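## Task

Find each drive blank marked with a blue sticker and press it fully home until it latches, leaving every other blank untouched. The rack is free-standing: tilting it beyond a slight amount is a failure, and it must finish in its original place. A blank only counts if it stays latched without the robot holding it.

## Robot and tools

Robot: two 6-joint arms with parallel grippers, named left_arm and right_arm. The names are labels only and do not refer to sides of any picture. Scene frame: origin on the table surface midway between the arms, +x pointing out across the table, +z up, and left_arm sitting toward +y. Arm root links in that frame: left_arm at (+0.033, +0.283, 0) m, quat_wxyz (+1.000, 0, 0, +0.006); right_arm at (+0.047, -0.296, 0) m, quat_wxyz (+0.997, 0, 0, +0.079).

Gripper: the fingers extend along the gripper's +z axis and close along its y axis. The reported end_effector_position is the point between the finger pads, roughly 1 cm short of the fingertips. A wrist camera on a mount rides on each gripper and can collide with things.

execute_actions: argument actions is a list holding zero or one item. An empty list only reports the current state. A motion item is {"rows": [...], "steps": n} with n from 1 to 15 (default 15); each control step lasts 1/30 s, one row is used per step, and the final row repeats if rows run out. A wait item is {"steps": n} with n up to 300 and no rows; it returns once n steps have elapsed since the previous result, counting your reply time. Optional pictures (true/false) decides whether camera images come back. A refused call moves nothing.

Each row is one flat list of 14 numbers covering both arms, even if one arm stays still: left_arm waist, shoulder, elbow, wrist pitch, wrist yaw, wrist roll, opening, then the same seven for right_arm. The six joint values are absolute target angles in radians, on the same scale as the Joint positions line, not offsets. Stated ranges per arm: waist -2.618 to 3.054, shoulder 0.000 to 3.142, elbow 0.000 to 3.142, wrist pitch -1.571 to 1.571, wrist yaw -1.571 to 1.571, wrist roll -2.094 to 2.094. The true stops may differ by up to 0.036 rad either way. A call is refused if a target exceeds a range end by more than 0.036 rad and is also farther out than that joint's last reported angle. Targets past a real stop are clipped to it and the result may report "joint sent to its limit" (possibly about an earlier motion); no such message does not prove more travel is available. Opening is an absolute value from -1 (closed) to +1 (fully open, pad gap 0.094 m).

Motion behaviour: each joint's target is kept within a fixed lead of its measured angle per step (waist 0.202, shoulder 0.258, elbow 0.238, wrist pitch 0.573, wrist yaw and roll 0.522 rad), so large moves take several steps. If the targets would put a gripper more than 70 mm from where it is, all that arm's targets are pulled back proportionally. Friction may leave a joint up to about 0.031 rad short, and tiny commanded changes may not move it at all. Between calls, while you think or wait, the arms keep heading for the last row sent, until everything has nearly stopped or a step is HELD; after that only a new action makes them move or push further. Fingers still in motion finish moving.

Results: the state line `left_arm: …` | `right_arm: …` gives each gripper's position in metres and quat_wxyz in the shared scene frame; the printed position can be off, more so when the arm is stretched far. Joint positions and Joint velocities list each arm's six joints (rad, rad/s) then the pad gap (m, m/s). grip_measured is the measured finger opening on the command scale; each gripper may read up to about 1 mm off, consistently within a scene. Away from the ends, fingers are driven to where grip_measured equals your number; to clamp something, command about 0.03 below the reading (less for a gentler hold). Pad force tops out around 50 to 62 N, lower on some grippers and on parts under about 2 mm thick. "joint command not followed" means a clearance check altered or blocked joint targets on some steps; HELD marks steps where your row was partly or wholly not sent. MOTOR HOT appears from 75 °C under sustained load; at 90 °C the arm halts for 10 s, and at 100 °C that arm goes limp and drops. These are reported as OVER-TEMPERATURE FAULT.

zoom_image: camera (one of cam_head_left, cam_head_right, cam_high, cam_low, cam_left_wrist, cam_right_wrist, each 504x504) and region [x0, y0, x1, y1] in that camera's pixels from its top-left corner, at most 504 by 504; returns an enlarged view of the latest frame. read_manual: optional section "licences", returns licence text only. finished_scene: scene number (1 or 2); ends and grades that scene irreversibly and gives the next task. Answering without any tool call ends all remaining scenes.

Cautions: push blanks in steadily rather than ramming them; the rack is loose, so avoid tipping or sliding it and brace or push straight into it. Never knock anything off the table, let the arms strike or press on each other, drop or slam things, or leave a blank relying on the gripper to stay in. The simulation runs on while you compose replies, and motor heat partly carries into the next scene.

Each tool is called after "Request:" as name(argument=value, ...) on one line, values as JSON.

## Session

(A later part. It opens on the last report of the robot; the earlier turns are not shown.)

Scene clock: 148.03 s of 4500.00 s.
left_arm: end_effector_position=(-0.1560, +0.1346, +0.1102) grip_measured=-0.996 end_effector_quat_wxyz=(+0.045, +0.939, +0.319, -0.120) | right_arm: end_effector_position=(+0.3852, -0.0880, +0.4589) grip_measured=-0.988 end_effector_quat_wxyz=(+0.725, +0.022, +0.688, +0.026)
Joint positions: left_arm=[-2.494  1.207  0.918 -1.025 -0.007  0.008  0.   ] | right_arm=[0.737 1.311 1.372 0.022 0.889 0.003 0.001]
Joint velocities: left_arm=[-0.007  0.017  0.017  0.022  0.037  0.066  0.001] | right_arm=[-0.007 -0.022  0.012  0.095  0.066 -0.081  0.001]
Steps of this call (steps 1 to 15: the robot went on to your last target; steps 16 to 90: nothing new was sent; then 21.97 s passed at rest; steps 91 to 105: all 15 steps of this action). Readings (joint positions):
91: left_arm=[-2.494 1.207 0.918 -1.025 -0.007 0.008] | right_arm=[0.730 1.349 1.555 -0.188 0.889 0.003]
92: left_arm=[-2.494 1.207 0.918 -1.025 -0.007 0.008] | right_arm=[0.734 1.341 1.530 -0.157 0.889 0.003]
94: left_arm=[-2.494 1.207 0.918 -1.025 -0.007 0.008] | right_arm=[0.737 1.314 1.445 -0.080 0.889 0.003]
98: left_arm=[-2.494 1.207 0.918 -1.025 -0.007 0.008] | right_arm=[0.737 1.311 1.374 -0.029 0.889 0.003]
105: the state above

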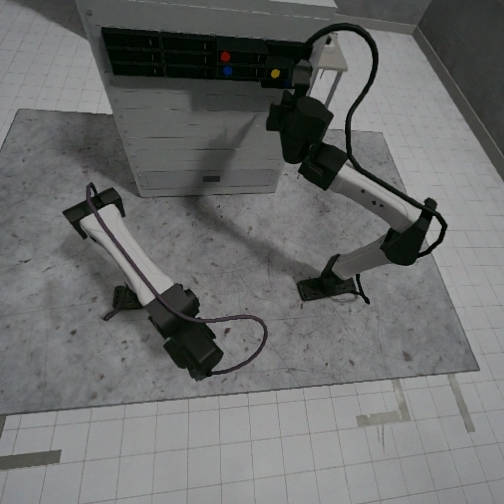

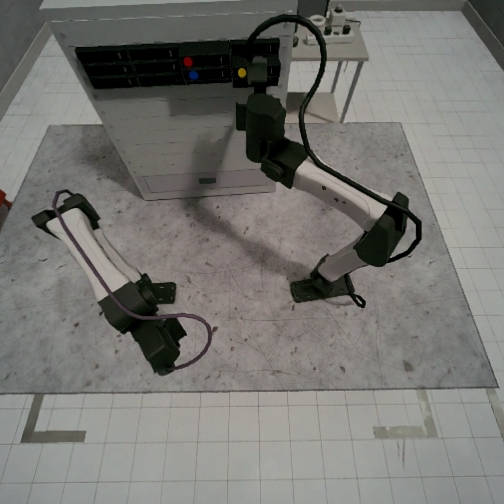

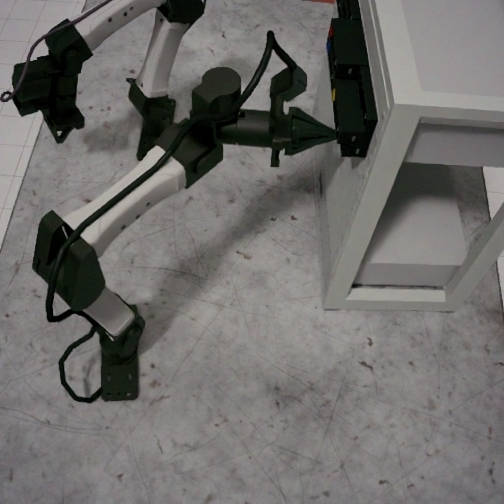

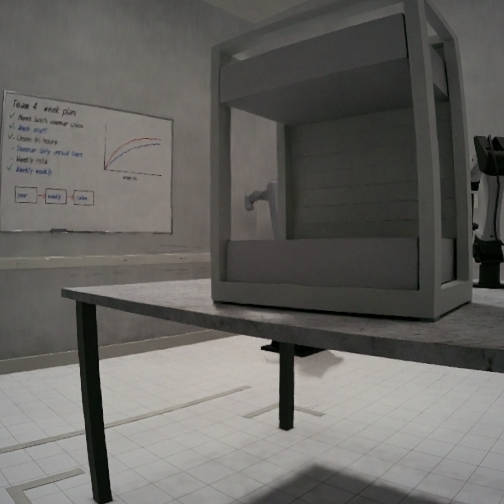

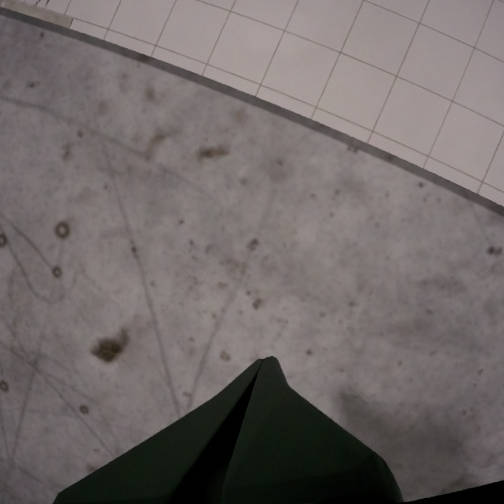

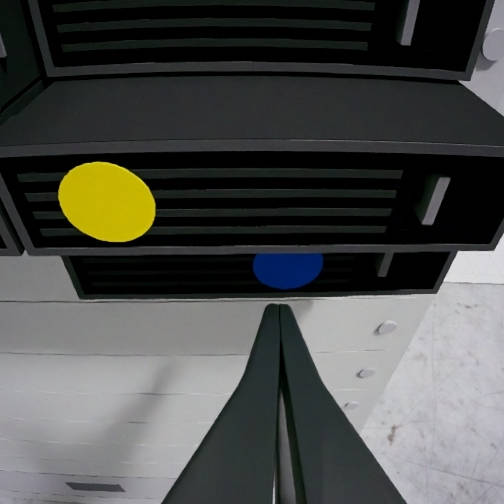

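Request:
execute_actions(actions=[{"rows":[[-2.5,1.2,0.918,-1.038,0,0,-1,0.74,1.31,1.42,0.02,0.89,0,-1],[-2.5,1.2,0.918,-1.038,0,0,-1,0.74,1.31,1.42,0.02,0.89,0,-1],[-2.5,1.2,0.918,-1.038,0,0,-1,0.74,1.31,1.42,0.02,0.89,0,-1],[-2.5,1.2,0.918,-1.038,0,0,-1,0.72,1.33,1.43,0.02,0.87,0,-1],[-2.5,1.2,0.918,-1.038,0,0,-1,0.705,1.345,1.44,0.02,0.855,0,-1],[-2.5,1.2,0.918,-1.038,0,0,-1,0.69,1.36,1.45,0.025,0.84,0,-1],[-2.5,1.2,0.918,-1.038,0,0,-1,0.675,1.375,1.46,0.03,0.825,0,-1]],"steps":15}])

Request:
zoom_image(camera="cam_high", region=[260, 60, 400, 200])

Scene clock: 158.17 s of 4500.00 s.
left_arm: end_effector_position=(-0.1560, +0.1346, +0.1102) grip_measured=-0.996 end_effector_quat_wxyz=(+0.045, +0.939, +0.319, -0.120) | right_arm: end_effector_position=(+0.3970, -0.0925, +0.4772) grip_measured=-0.988 end_effector_quat_wxyz=(+0.735, +0.032, +0.677, +0.035)
Joint positions: left_arm=[-2.494  1.207  0.918 -1.025 -0.007  0.008  0.   ] | right_arm=[0.692 1.341 1.437 0.028 0.845 0.003 0.001]
Joint velocities: left_arm=[-0.012 -0.012 -0.017 -0.022  0.081 -0.007 -0.   ] | right_arm=[ 0.002 -0.002  0.017  0.007 -0.11   0.007 -0.001]
Steps of this call (steps 1 to 30: the robot went on to your last target; steps 31 to 90: nothing new was sent; then 6.63 s passed at rest; steps 91 to 105: all 15 steps of this action). Readings (joint positions):
91: left_arm=[-2.494 1.207 0.918 -1.025 -0.007 0.008] | right_arm=[0.737 1.311 1.375 0.031 0.889 0.003]
92: left_arm=[-2.494 1.207 0.918 -1.025 -0.007 0.008] | right_arm=[0.737 1.311 1.380 0.028 0.889 0.003]
94: left_arm=[-2.494 1.207 0.918 -1.025 -0.007 0.008] | right_arm=[0.736 1.311 1.392 0.026 0.887 0.003]
98: left_arm=[-2.494 1.207 0.918 -1.025 -0.007 0.008] | right_arm=[0.706 1.327 1.427 0.024 0.861 0.003]
105: the state above

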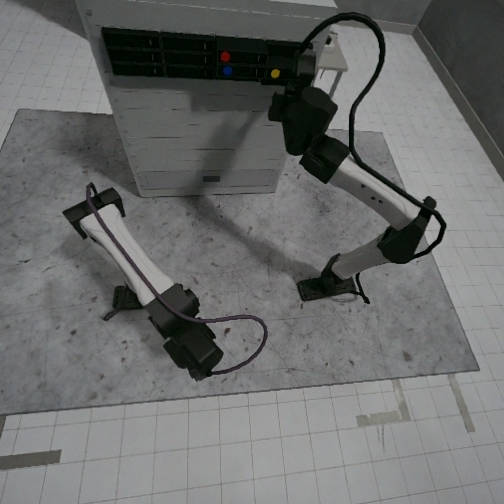

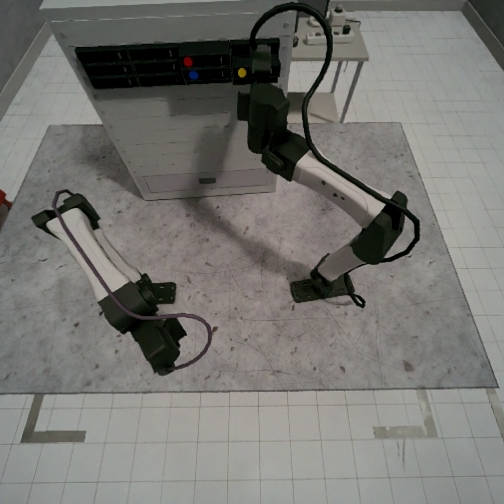

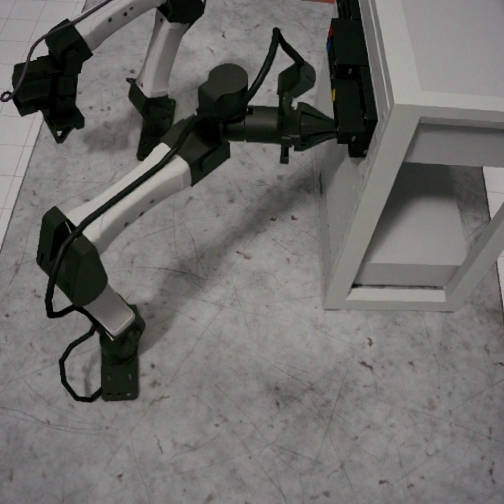

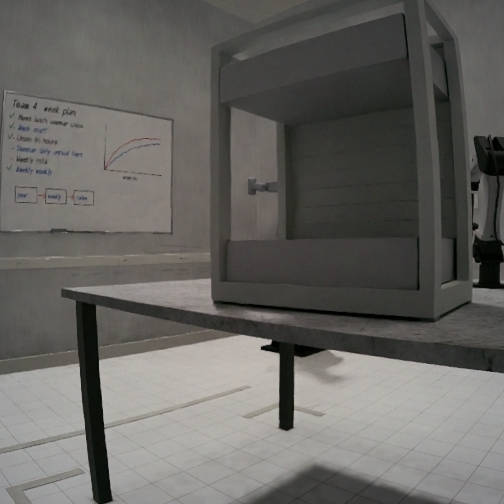

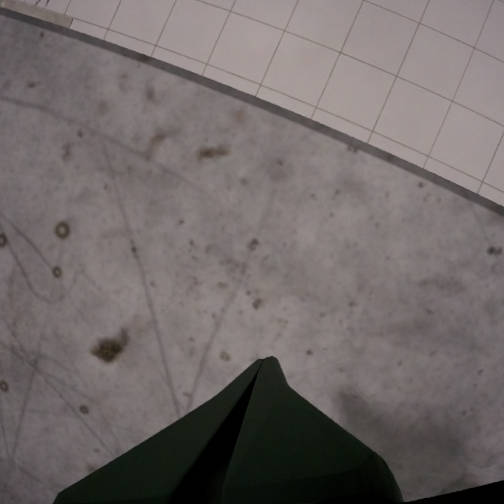

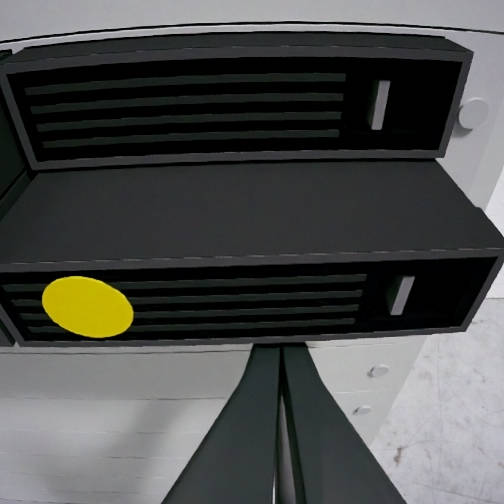

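Region (260, 60, 400, 200) of cam_high's 504x504 image, scaled by 3.600, with more detail than that image has.

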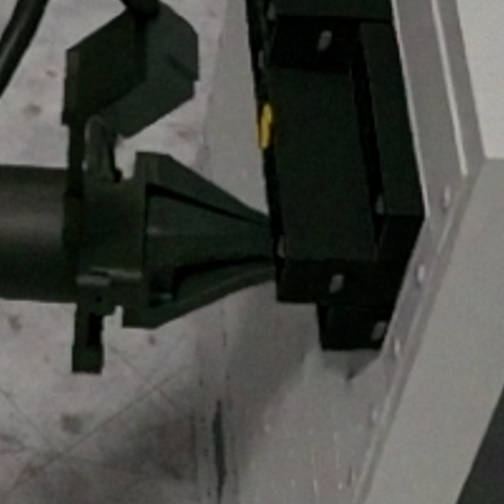

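Request:
execute_actions(actions=[{"rows":[[-2.5,1.2,0.918,-1.038,0,0,-1,0.69,1.39,1.44,0.04,0.84,0,-1],[-2.5,1.2,0.918,-1.038,0,0,-1,0.69,1.40,1.44,0.05,0.84,0,-1],[-2.5,1.2,0.918,-1.038,0,0,-1,0.68,1.41,1.44,0.05,0.83,0,-1],[-2.5,1.2,0.918,-1.038,0,0,-1,0.67,1.41,1.44,0.05,0.82,0,-1],[-2.5,1.2,0.918,-1.038,0,0,-1,0.655,1.41,1.44,0.05,0.81,0,-1]],"steps":15}])

Request:
zoom_image(camera="cam_high", region=[260, 60, 400, 200])

Scene clock: 172.03 s of 4500.00 s.
left_arm: end_effector_position=(-0.1560, +0.1346, +0.1102) grip_measured=-0.996 end_effector_quat_wxyz=(+0.045, +0.939, +0.319, -0.120) | right_arm: end_effector_position=(+0.4065, -0.0897, +0.4737) grip_measured=-0.988 end_effector_quat_wxyz=(+0.737, +0.034, +0.675, +0.036)
Joint positions: left_arm=[-2.494  1.207  0.918 -1.025 -0.007  0.008  0.   ] | right_arm=[0.674 1.367 1.437 0.06  0.83  0.003 0.001]
Joint velocities: left_arm=[ 0.002 -0.022 -0.007  0.007 -0.037  0.022 -0.   ] | right_arm=[ 0.007 -0.022 -0.012 -0.081 -0.022 -0.081  0.001]
Steps of this call (steps 1 to 15: the robot went on to your last target; steps 16 to 90: nothing new was sent; then 10.37 s passed at rest; steps 91 to 105: all 15 steps of this action). Readings (joint positions):
91: left_arm=[-2.494 1.207 0.918 -1.025 -0.007 0.008] | right_arm=[0.692 1.341 1.437 0.028 0.845 0.003]
92: left_arm=[-2.494 1.207 0.918 -1.025 -0.007 0.008] | right_arm=[0.692 1.344 1.437 0.032 0.847 0.003]
94: left_arm=[-2.494 1.207 0.918 -1.025 -0.007 0.008] | right_arm=[0.691 1.353 1.437 0.043 0.848 0.003]
98: left_arm=[-2.494 1.207 0.918 -1.025 -0.007 0.008] | right_arm=[0.677 1.366 1.437 0.058 0.834 0.003]
105: the state above

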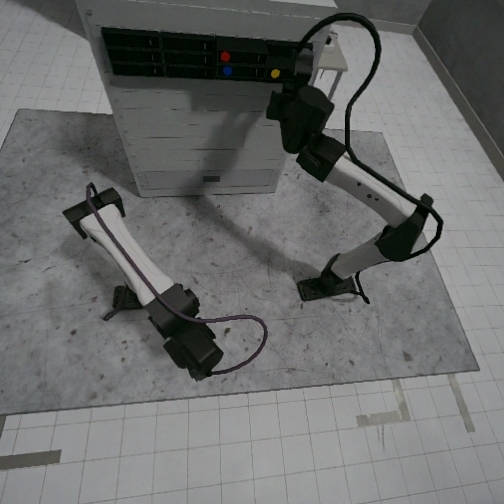

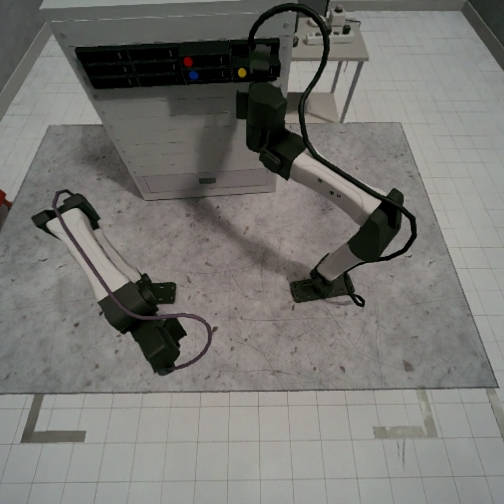

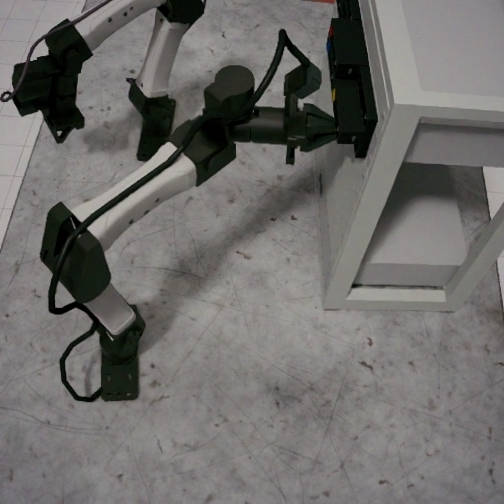

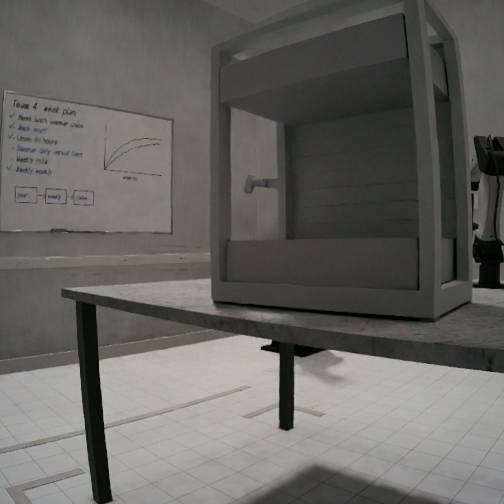

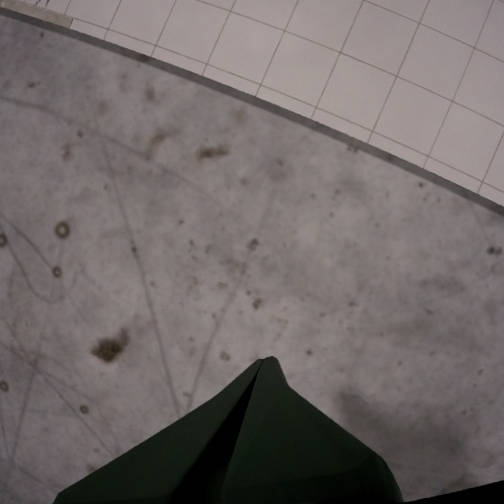

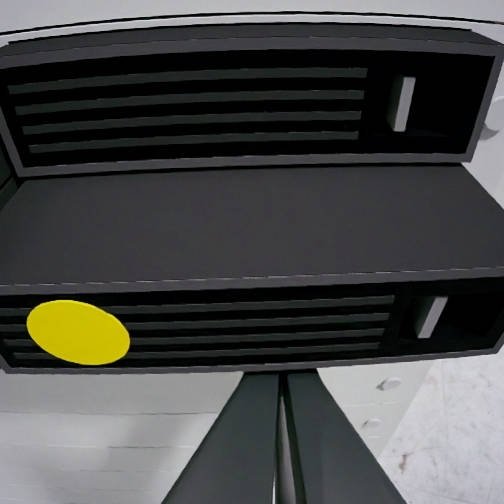

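Region (260, 60, 400, 200) of cam_high's 504x504 image, scaled by 3.600, with more detail than that image has.

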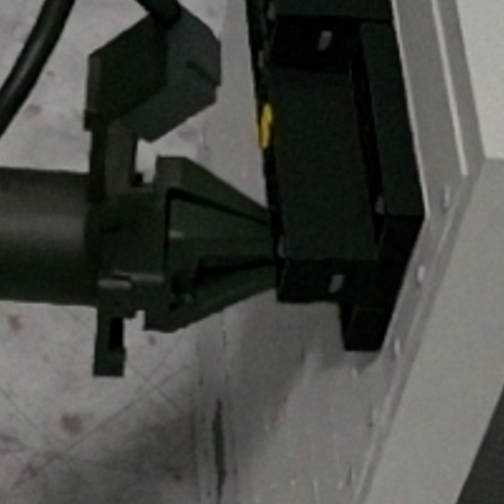

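Request:
execute_actions(actions=[{"rows":[[-2.5,1.2,0.918,-1.038,0,0,-1,0.665,1.42,1.44,0.06,0.82,0,-1],[-2.5,1.2,0.918,-1.038,0,0,-1,0.66,1.43,1.44,0.07,0.81,0,-1],[-2.5,1.2,0.918,-1.038,0,0,-1,0.65,1.44,1.44,0.07,0.80,0,-1],[-2.5,1.2,0.918,-1.038,0,0,-1,0.64,1.445,1.44,0.07,0.79,0,-1],[-2.5,1.2,0.918,-1.038,0,0,-1,0.625,1.45,1.44,0.07,0.78,0,-1]],"steps":15}])

Request:
zoom_image(camera="cam_high", region=[260, 60, 400, 200])

Scene clock: 177.07 s of 4500.00 s.
left_arm: end_effector_position=(-0.1560, +0.1346, +0.1102) grip_measured=-0.996 end_effector_quat_wxyz=(+0.045, +0.939, +0.319, -0.120) | right_arm: end_effector_position=(+0.4095, -0.0891, +0.4727) grip_measured=-0.988 end_effector_quat_wxyz=(+0.737, +0.037, +0.673, +0.035)
Joint positions: left_arm=[-2.494  1.207  0.918 -1.025 -0.007  0.008  0.   ] | right_arm=[0.67  1.377 1.437 0.073 0.83  0.003 0.001]
Joint velocities: left_arm=[-0.007  0.007  0.012 -0.022 -0.007  0.007 -0.   ] | right_arm=[-0.007  0.017  0.002 -0.022  0.095 -0.037  0.   ]
Steps of this call (steps 1 to 15: the robot went on to your last target; steps 16 to 90: nothing new was sent; then 1.53 s passed at rest; steps 91 to 105: all 15 steps of this action). Readings (joint positions):
91: left_arm=[-2.494 1.207 0.918 -1.025 -0.007 0.008] | right_arm=[0.674 1.367 1.437 0.060 0.830 0.003]
92: left_arm=[-2.494 1.207 0.918 -1.025 -0.007 0.008] | right_arm=[0.674 1.369 1.437 0.062 0.830 0.003]
94: left_arm=[-2.494 1.207 0.918 -1.025 -0.007 0.008] | right_arm=[0.671 1.377 1.437 0.073 0.831 0.003]
98: left_arm=[-2.494 1.207 0.918 -1.025 -0.007 0.008] | right_arm=[0.670 1.377 1.437 0.073 0.830 0.003]
105: the state above

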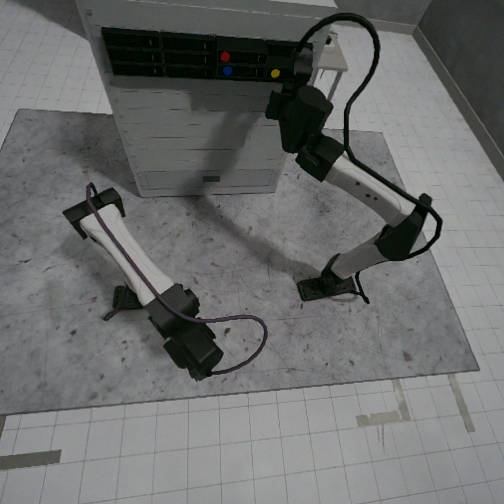

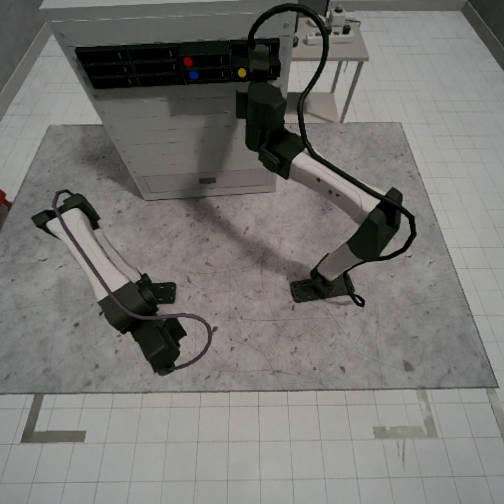

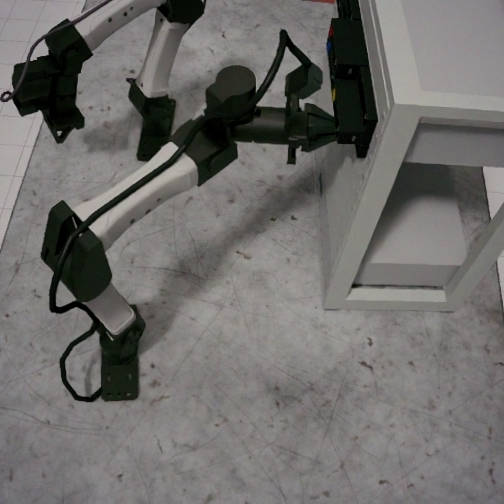

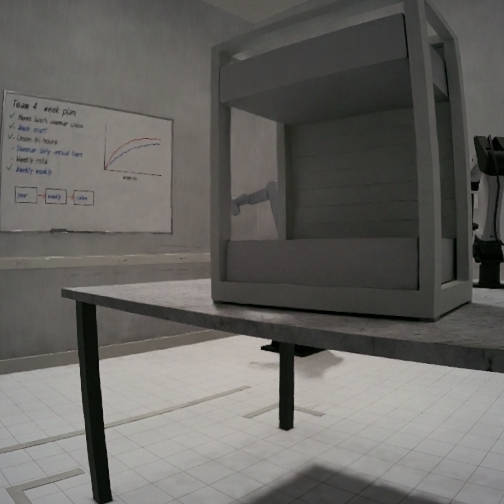

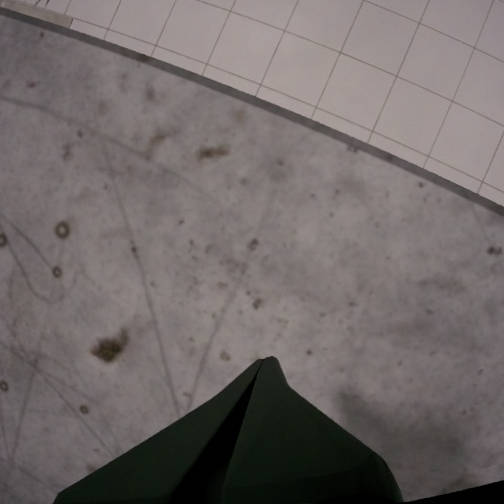

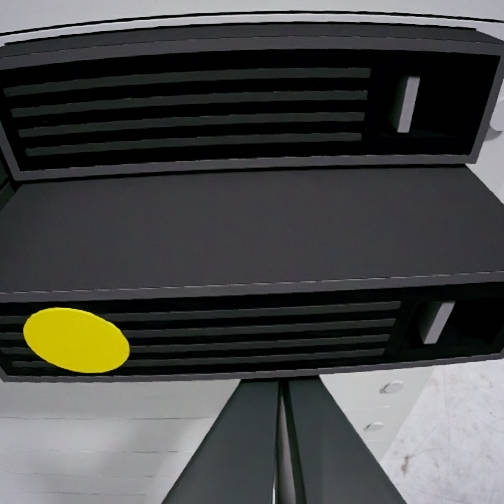

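Region (260, 60, 400, 200) of cam_high's 504x504 image, scaled by 3.600, with more detail than that image has.

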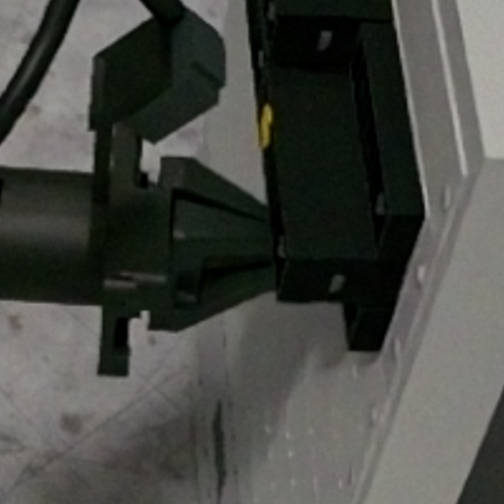

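Request:
execute_actions(actions=[{"rows":[[-2.5,1.2,0.918,-1.038,0,0,-1,0.72,1.31,1.40,0.06,0.87,0,-1],[-2.5,1.2,0.918,-1.038,0,0,-1,0.72,1.31,1.40,0.06,0.87,0,-1],[-2.5,1.2,0.918,-1.038,0,0,-1,0.76,1.26,1.38,0.04,0.91,0,-1],[-2.5,1.2,0.918,-1.038,0,0,-1,0.76,1.26,1.38,0.04,0.91,0,-1],[-2.5,1.2,0.918,-1.038,0,0,-1,0.82,1.21,1.38,0,0.96,0,-1],[-2.5,1.2,0.918,-1.038,0,0,-1,0.82,1.21,1.38,0,0.96,0,-1],[-2.5,1.2,0.918,-1.038,0,0,-1,0.9,1.16,1.39,-0.2,1.05,0,-1]],"steps":15}])

Request:
zoom_image(camera="cam_high", region=[280, 0, 480, 200])

Scene clock: 185.93 s of 4500.00 s.
left_arm: end_effector_position=(-0.1560, +0.1346, +0.1102) grip_measured=-0.996 end_effector_quat_wxyz=(+0.045, +0.939, +0.319, -0.120) | right_arm: end_effector_position=(+0.3226, -0.1072, +0.4856) grip_measured=-0.988 end_effector_quat_wxyz=(+0.722, +0.016, +0.691, +0.039)
Joint positions: left_arm=[-2.494  1.207  0.918 -1.025 -0.007  0.008  0.   ] | right_arm=[ 0.897  1.156  1.395 -0.151  1.021  0.003  0.001]
Joint velocities: left_arm=[ 0.002  0.032 -0.007  0.007  0.007  0.007  0.001] | right_arm=[ 0.002 -0.017 -0.007 -0.403  0.095 -0.022 -0.   ]
Steps of this call (steps 1 to 15: the robot went on to your last target; steps 16 to 90: nothing new was sent; then 5.37 s passed at rest; steps 91 to 105: all 15 steps of this action). Readings (joint positions):
91: left_arm=[-2.494 1.207 0.918 -1.025 -0.007 0.008] | right_arm=[0.678 1.369 1.435 0.073 0.836 0.003]
92: left_arm=[-2.494 1.207 0.918 -1.025 -0.007 0.008] | right_arm=[0.690 1.361 1.428 0.070 0.841 0.003]
94: left_arm=[-2.494 1.207 0.918 -1.025 -0.007 0.008] | right_arm=[0.726 1.328 1.408 0.057 0.860 0.003]
98: left_arm=[-2.494 1.207 0.918 -1.025 -0.007 0.008] | right_arm=[0.848 1.229 1.395 -0.042 0.939 0.003]
105: the state above

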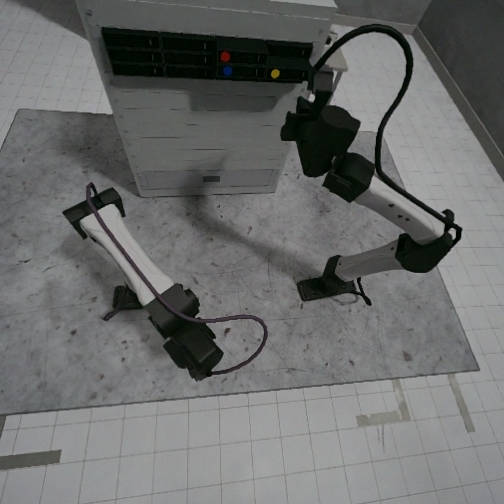

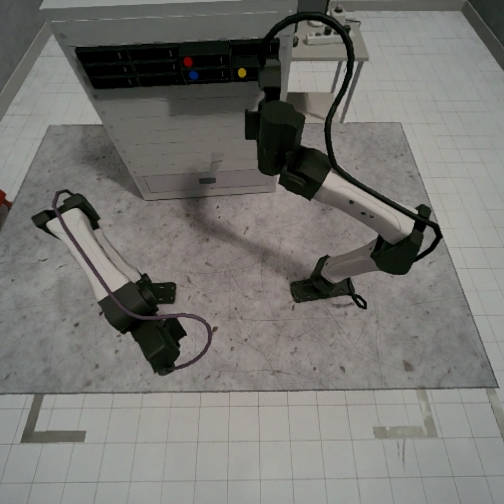

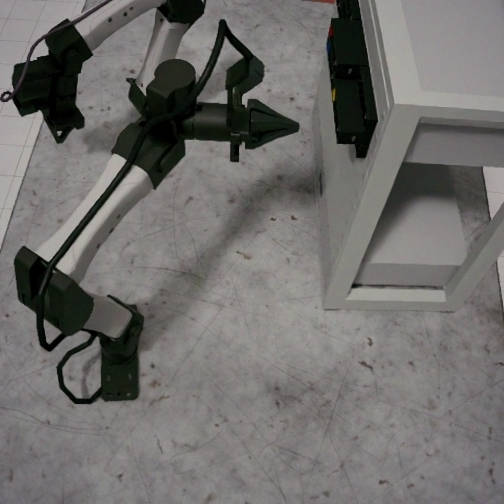

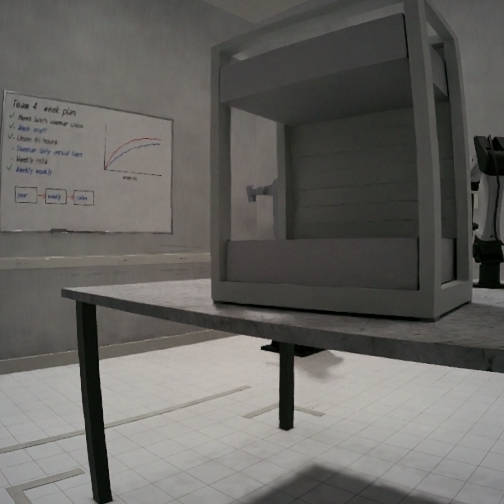

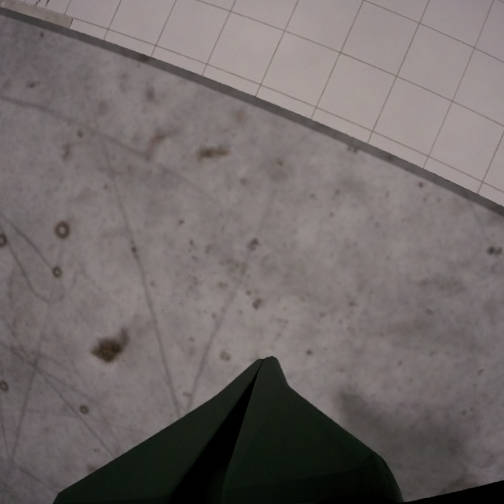

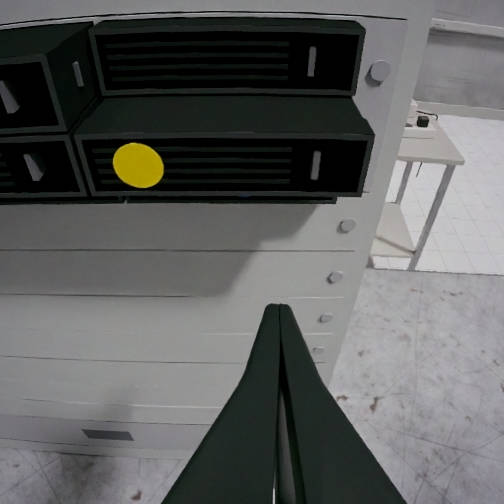

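Region (280, 0, 480, 200) of cam_high's 504x504 image, scaled by 2.520, with more detail than that image has.

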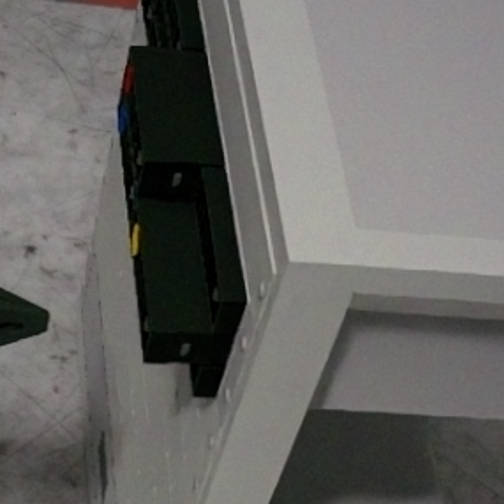

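Request:
execute_actions(actions=[{"rows":[[-2.5,1.2,0.918,-1.038,0,0,-1,1.014,1.2,1.45,-0.15,1.172,0,-1],[-2.5,1.2,0.918,-1.038,0,0,-1,1.014,1.2,1.45,-0.15,1.172,0,-1],[-2.5,1.2,0.918,-1.038,0,0,-1,1.014,1.3,1.55,-0.15,1.172,0,-1],[-2.5,1.2,0.918,-1.038,0,0,-1,1.014,1.4,1.65,-0.15,1.172,0,-1],[-2.5,1.2,0.918,-1.038,0,0,-1,1.014,1.5,1.75,-0.14,1.172,0,-1],[-2.5,1.2,0.918,-1.038,0,0,-1,1.014,1.61,1.85,-0.13,1.172,0,-1]],"steps":15}])

Scene clock: 195.03 s of 4500.00 s.
left_arm: end_effector_position=(-0.1560, +0.1346, +0.1102) grip_measured=-0.996 end_effector_quat_wxyz=(+0.045, +0.939, +0.319, -0.120) | right_arm: end_effector_position=(+0.3529, +0.0178, +0.4900) grip_measured=-0.988 end_effector_quat_wxyz=(+0.714, +0.011, +0.700, +0.022)
Joint positions: left_arm=[-2.494  1.207  0.918 -1.025 -0.007  0.008  0.   ] | right_arm=[ 1.006  1.634  1.828 -0.146  1.148  0.003  0.001]
Joint velocities: left_arm=[-0.017  0.002  0.007  0.007 -0.037 -0.11  -0.001] | right_arm=[-0.002 -0.007 -0.012 -0.11   0.095 -0.037 -0.001]
Steps of this call (steps 1 to 30: the robot went on to your last target; steps 31 to 90: nothing new was sent; then 5.60 s passed at rest; steps 91 to 105: all 15 steps of this action). Readings (joint positions):
91: left_arm=[-2.494 1.207 0.918 -1.025 -0.007 0.008] | right_arm=[0.913 1.159 1.399 -0.191 1.064 0.003]
92: left_arm=[-2.494 1.207 0.918 -1.025 -0.007 0.008] | right_arm=[0.947 1.165 1.408 -0.186 1.086 0.003]
94: left_arm=[-2.494 1.207 0.918 -1.025 -0.007 0.008] | right_arm=[0.996 1.226 1.494 -0.190 1.119 0.003]
98: left_arm=[-2.494 1.207 0.918 -1.025 -0.007 0.008] | right_arm=[1.006 1.497 1.802 -0.128 1.144 0.003]
105: the state above

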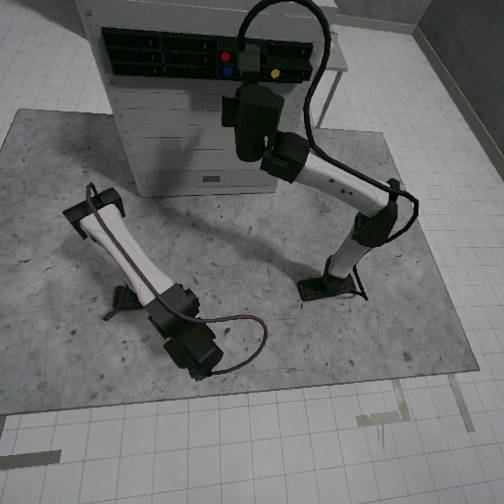

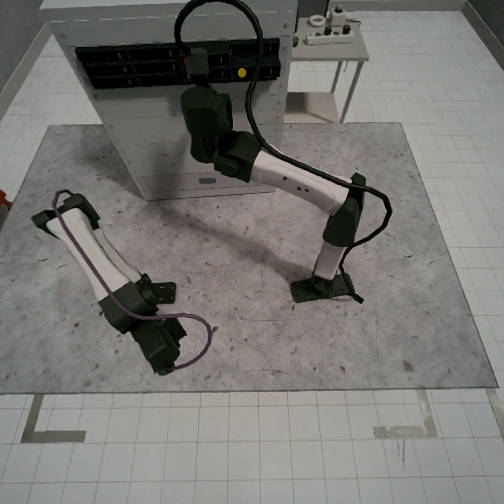

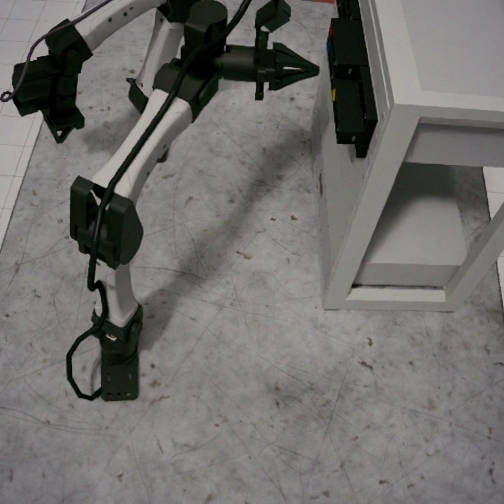

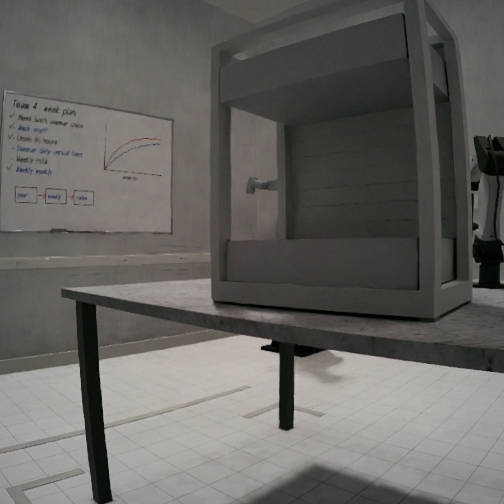

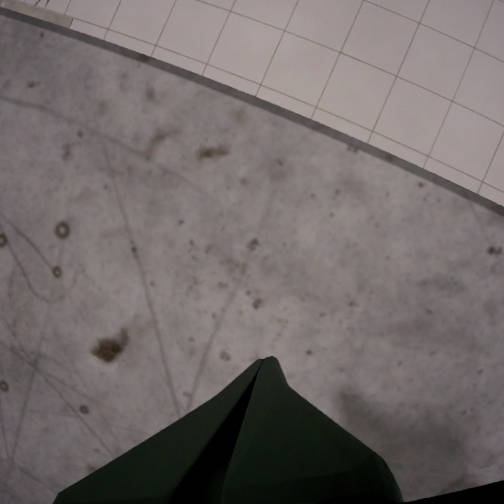

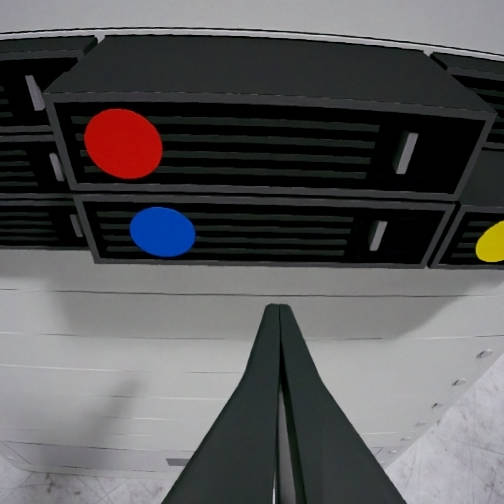

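Request:
execute_actions(actions=[{"rows":[[-2.5,1.2,0.918,-1.038,0,0,-1,1.0,1.61,1.89,-0.12,1.14,0,-1],[-2.5,1.2,0.918,-1.038,0,0,-1,1.0,1.61,1.89,-0.12,1.14,0,-1],[-2.5,1.2,0.918,-1.038,0,0,-1,1.0,1.61,1.89,-0.12,1.14,0,-1],[-2.5,1.2,0.918,-1.038,0,0,-1,0.97,1.64,1.90,-0.115,1.11,0,-1],[-2.5,1.2,0.918,-1.038,0,0,-1,0.95,1.66,1.91,-0.11,1.09,0,-1],[-2.5,1.2,0.918,-1.038,0,0,-1,0.935,1.68,1.915,-0.11,1.075,0,-1]],"steps":15}])

Request:
zoom_image(camera="cam_high", region=[260, 0, 400, 140])

Scene clock: 208.20 s of 4500.00 s.
left_arm: end_effector_position=(-0.1560, +0.1346, +0.1102) grip_measured=-0.996 end_effector_quat_wxyz=(+0.045, +0.939, +0.319, -0.120) | right_arm: end_effector_position=(+0.3701, +0.0007, +0.5157) grip_measured=-0.988 end_effector_quat_wxyz=(+0.727, +0.046, +0.684, +0.041)
Joint positions: left_arm=[-2.494  1.207  0.918 -1.025 -0.007  0.008  0.   ] | right_arm=[ 0.943  1.644  1.894 -0.116  1.107  0.003  0.001]
Joint velocities: left_arm=[-0.002 -0.007 -0.002 -0.051  0.037 -0.095  0.001] | right_arm=[-0.002 -0.002  0.007 -0.007  0.022  0.007  0.   ]
Steps of this call (steps 1 to 30: the robot went on to your last target; steps 31 to 90: nothing new was sent; then 9.67 s passed at rest; steps 91 to 105: all 15 steps of this action). Readings (joint positions):
91: left_arm=[-2.494 1.207 0.918 -1.025 -0.007 0.008] | right_arm=[1.006 1.629 1.833 -0.140 1.161 0.003]
92: left_arm=[-2.494 1.207 0.918 -1.025 -0.007 0.008] | right_arm=[1.006 1.629 1.840 -0.140 1.157 0.003]
94: left_arm=[-2.494 1.207 0.918 -1.025 -0.007 0.008] | right_arm=[1.003 1.629 1.859 -0.136 1.150 0.003]
98: left_arm=[-2.494 1.207 0.918 -1.025 -0.007 0.008] | right_arm=[0.951 1.639 1.893 -0.119 1.114 0.003]
105: the state above

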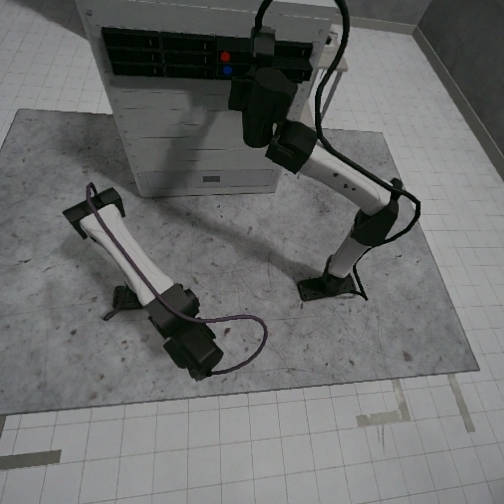

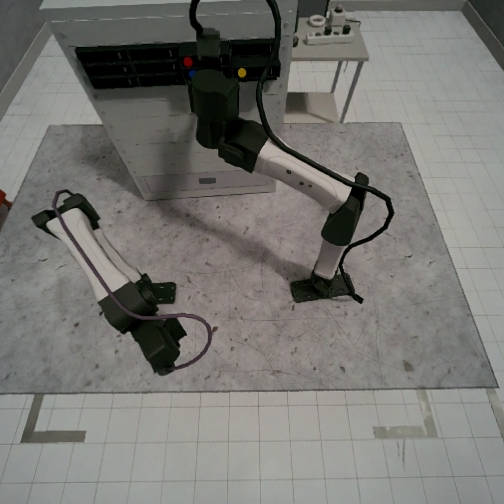

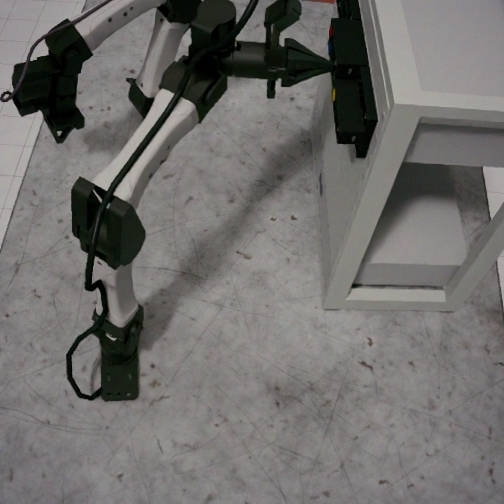

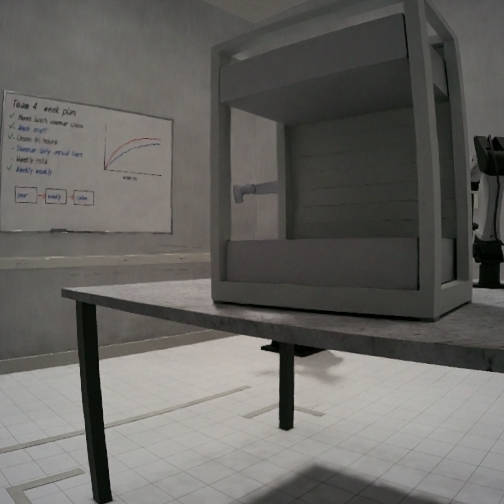

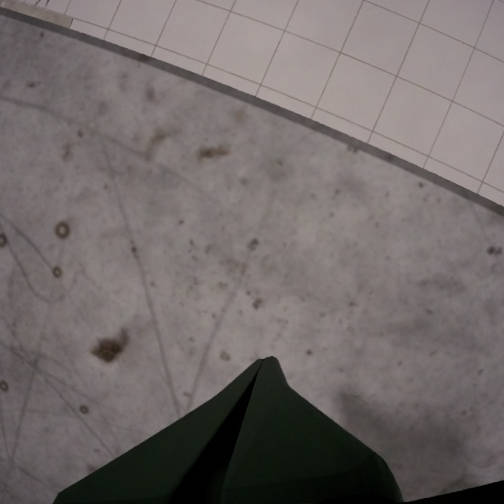

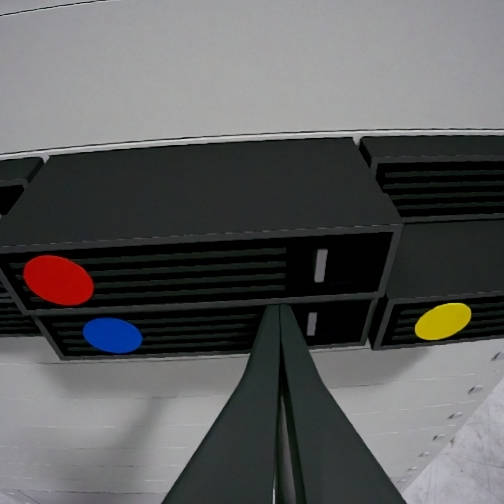

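Region (260, 0, 400, 140) of cam_high's 504x504 image, scaled by 3.600, with more detail than that image has.

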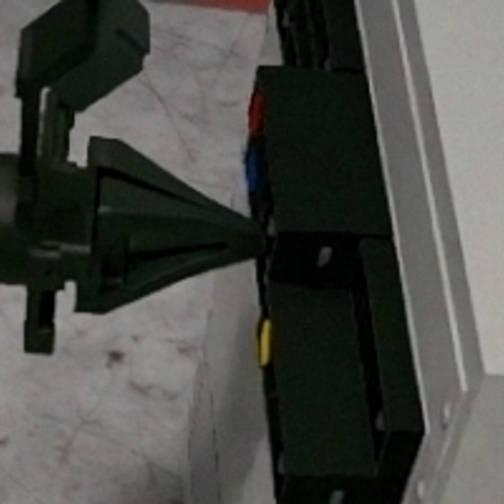

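Request:
execute_actions(actions=[{"rows":[[-2.5,1.2,0.918,-1.038,0,0,-1,0.995,1.64,1.87,-0.11,1.12,0,-1],[-2.5,1.2,0.918,-1.038,0,0,-1,0.995,1.64,1.85,-0.10,1.12,0,-1],[-2.5,1.2,0.918,-1.038,0,0,-1,0.995,1.64,1.82,-0.09,1.12,0,-1]],"steps":15}])

Request:
zoom_image(camera="cam_high", region=[260, 0, 400, 140])

Scene clock: 214.10 s of 4500.00 s.
left_arm: end_effector_position=(-0.1560, +0.1346, +0.1102) grip_measured=-0.996 end_effector_quat_wxyz=(+0.045, +0.939, +0.319, -0.120) | right_arm: end_effector_position=(+0.3579, +0.0215, +0.4972) grip_measured=-0.988 end_effector_quat_wxyz=(+0.720, +0.018, +0.692, +0.045)
Joint positions: left_arm=[-2.494  1.207  0.918 -1.025 -0.007  0.008  0.   ] | right_arm=[ 0.992  1.644  1.837 -0.098  1.112  0.003  0.001]
Joint velocities: left_arm=[-0.002  0.007  0.002  0.037 -0.022 -0.022 -0.001] | right_arm=[ 0.007 -0.017  0.007 -0.022  0.051 -0.007  0.001]
Steps of this call (steps 1 to 15: the robot went on to your last target; steps 16 to 90: nothing new was sent; then 2.40 s passed at rest; steps 91 to 105: all 15 steps of this action). Readings (joint positions):
91: left_arm=[-2.494 1.207 0.918 -1.025 -0.007 0.008] | right_arm=[0.948 1.644 1.894 -0.115 1.110 0.003]
92: left_arm=[-2.494 1.207 0.918 -1.025 -0.007 0.008] | right_arm=[0.957 1.644 1.891 -0.112 1.112 0.003]
94: left_arm=[-2.494 1.207 0.918 -1.025 -0.007 0.008] | right_arm=[0.980 1.644 1.870 -0.100 1.112 0.003]
98: left_arm=[-2.494 1.207 0.918 -1.025 -0.007 0.008] | right_arm=[0.992 1.644 1.838 -0.100 1.112 0.003]
105: the state above

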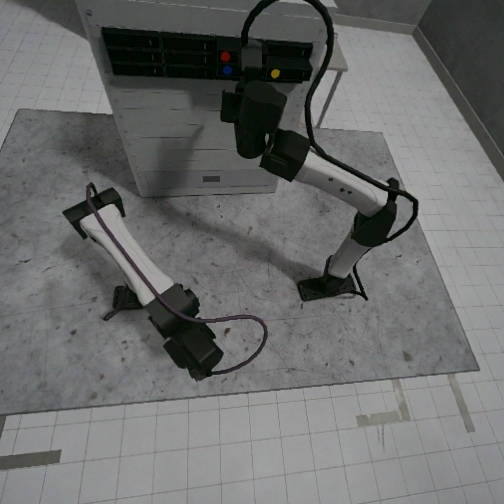

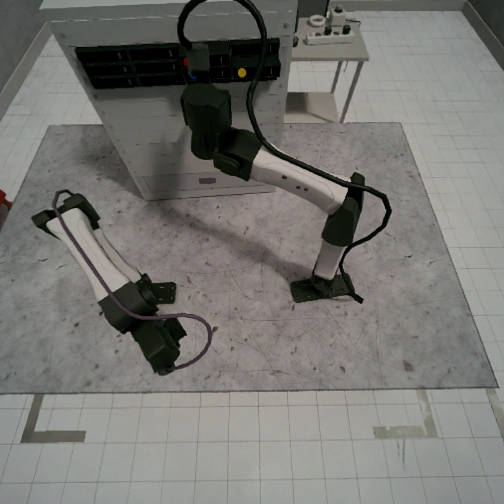

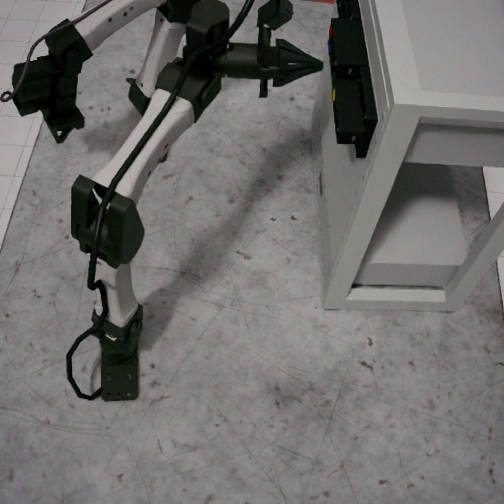

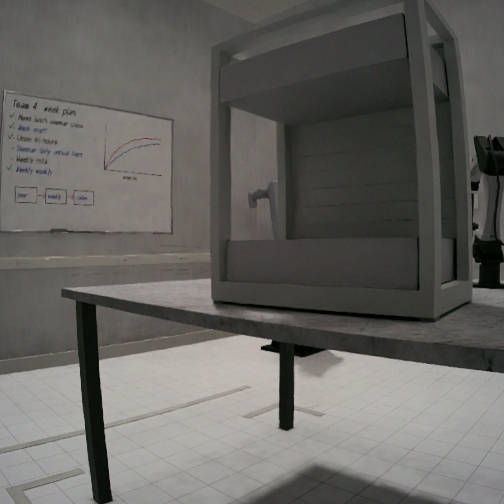

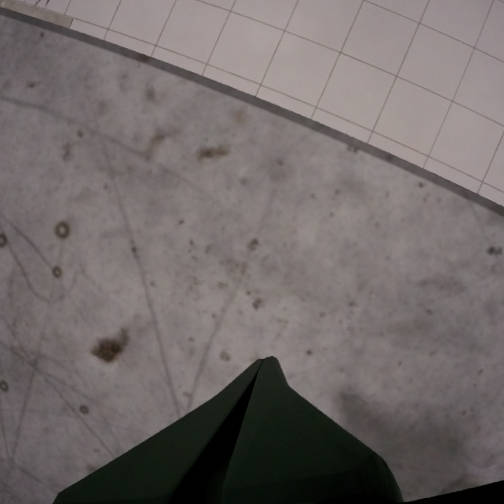

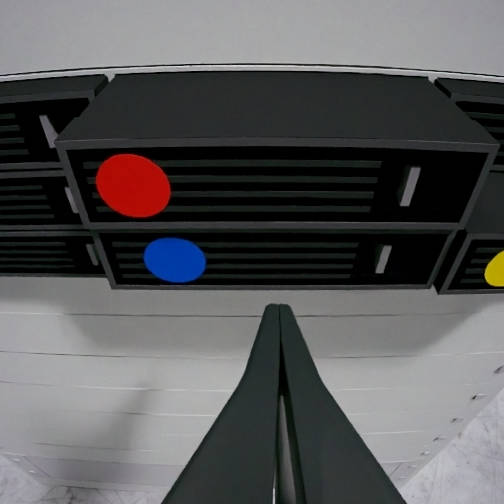

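Region (260, 0, 400, 140) of cam_high's 504x504 image, scaled by 3.600, with more detail than that image has.

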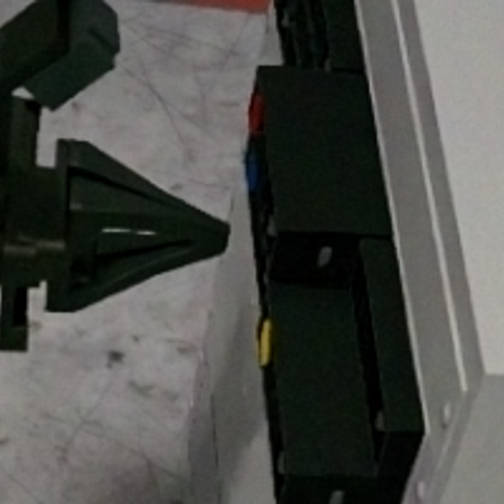

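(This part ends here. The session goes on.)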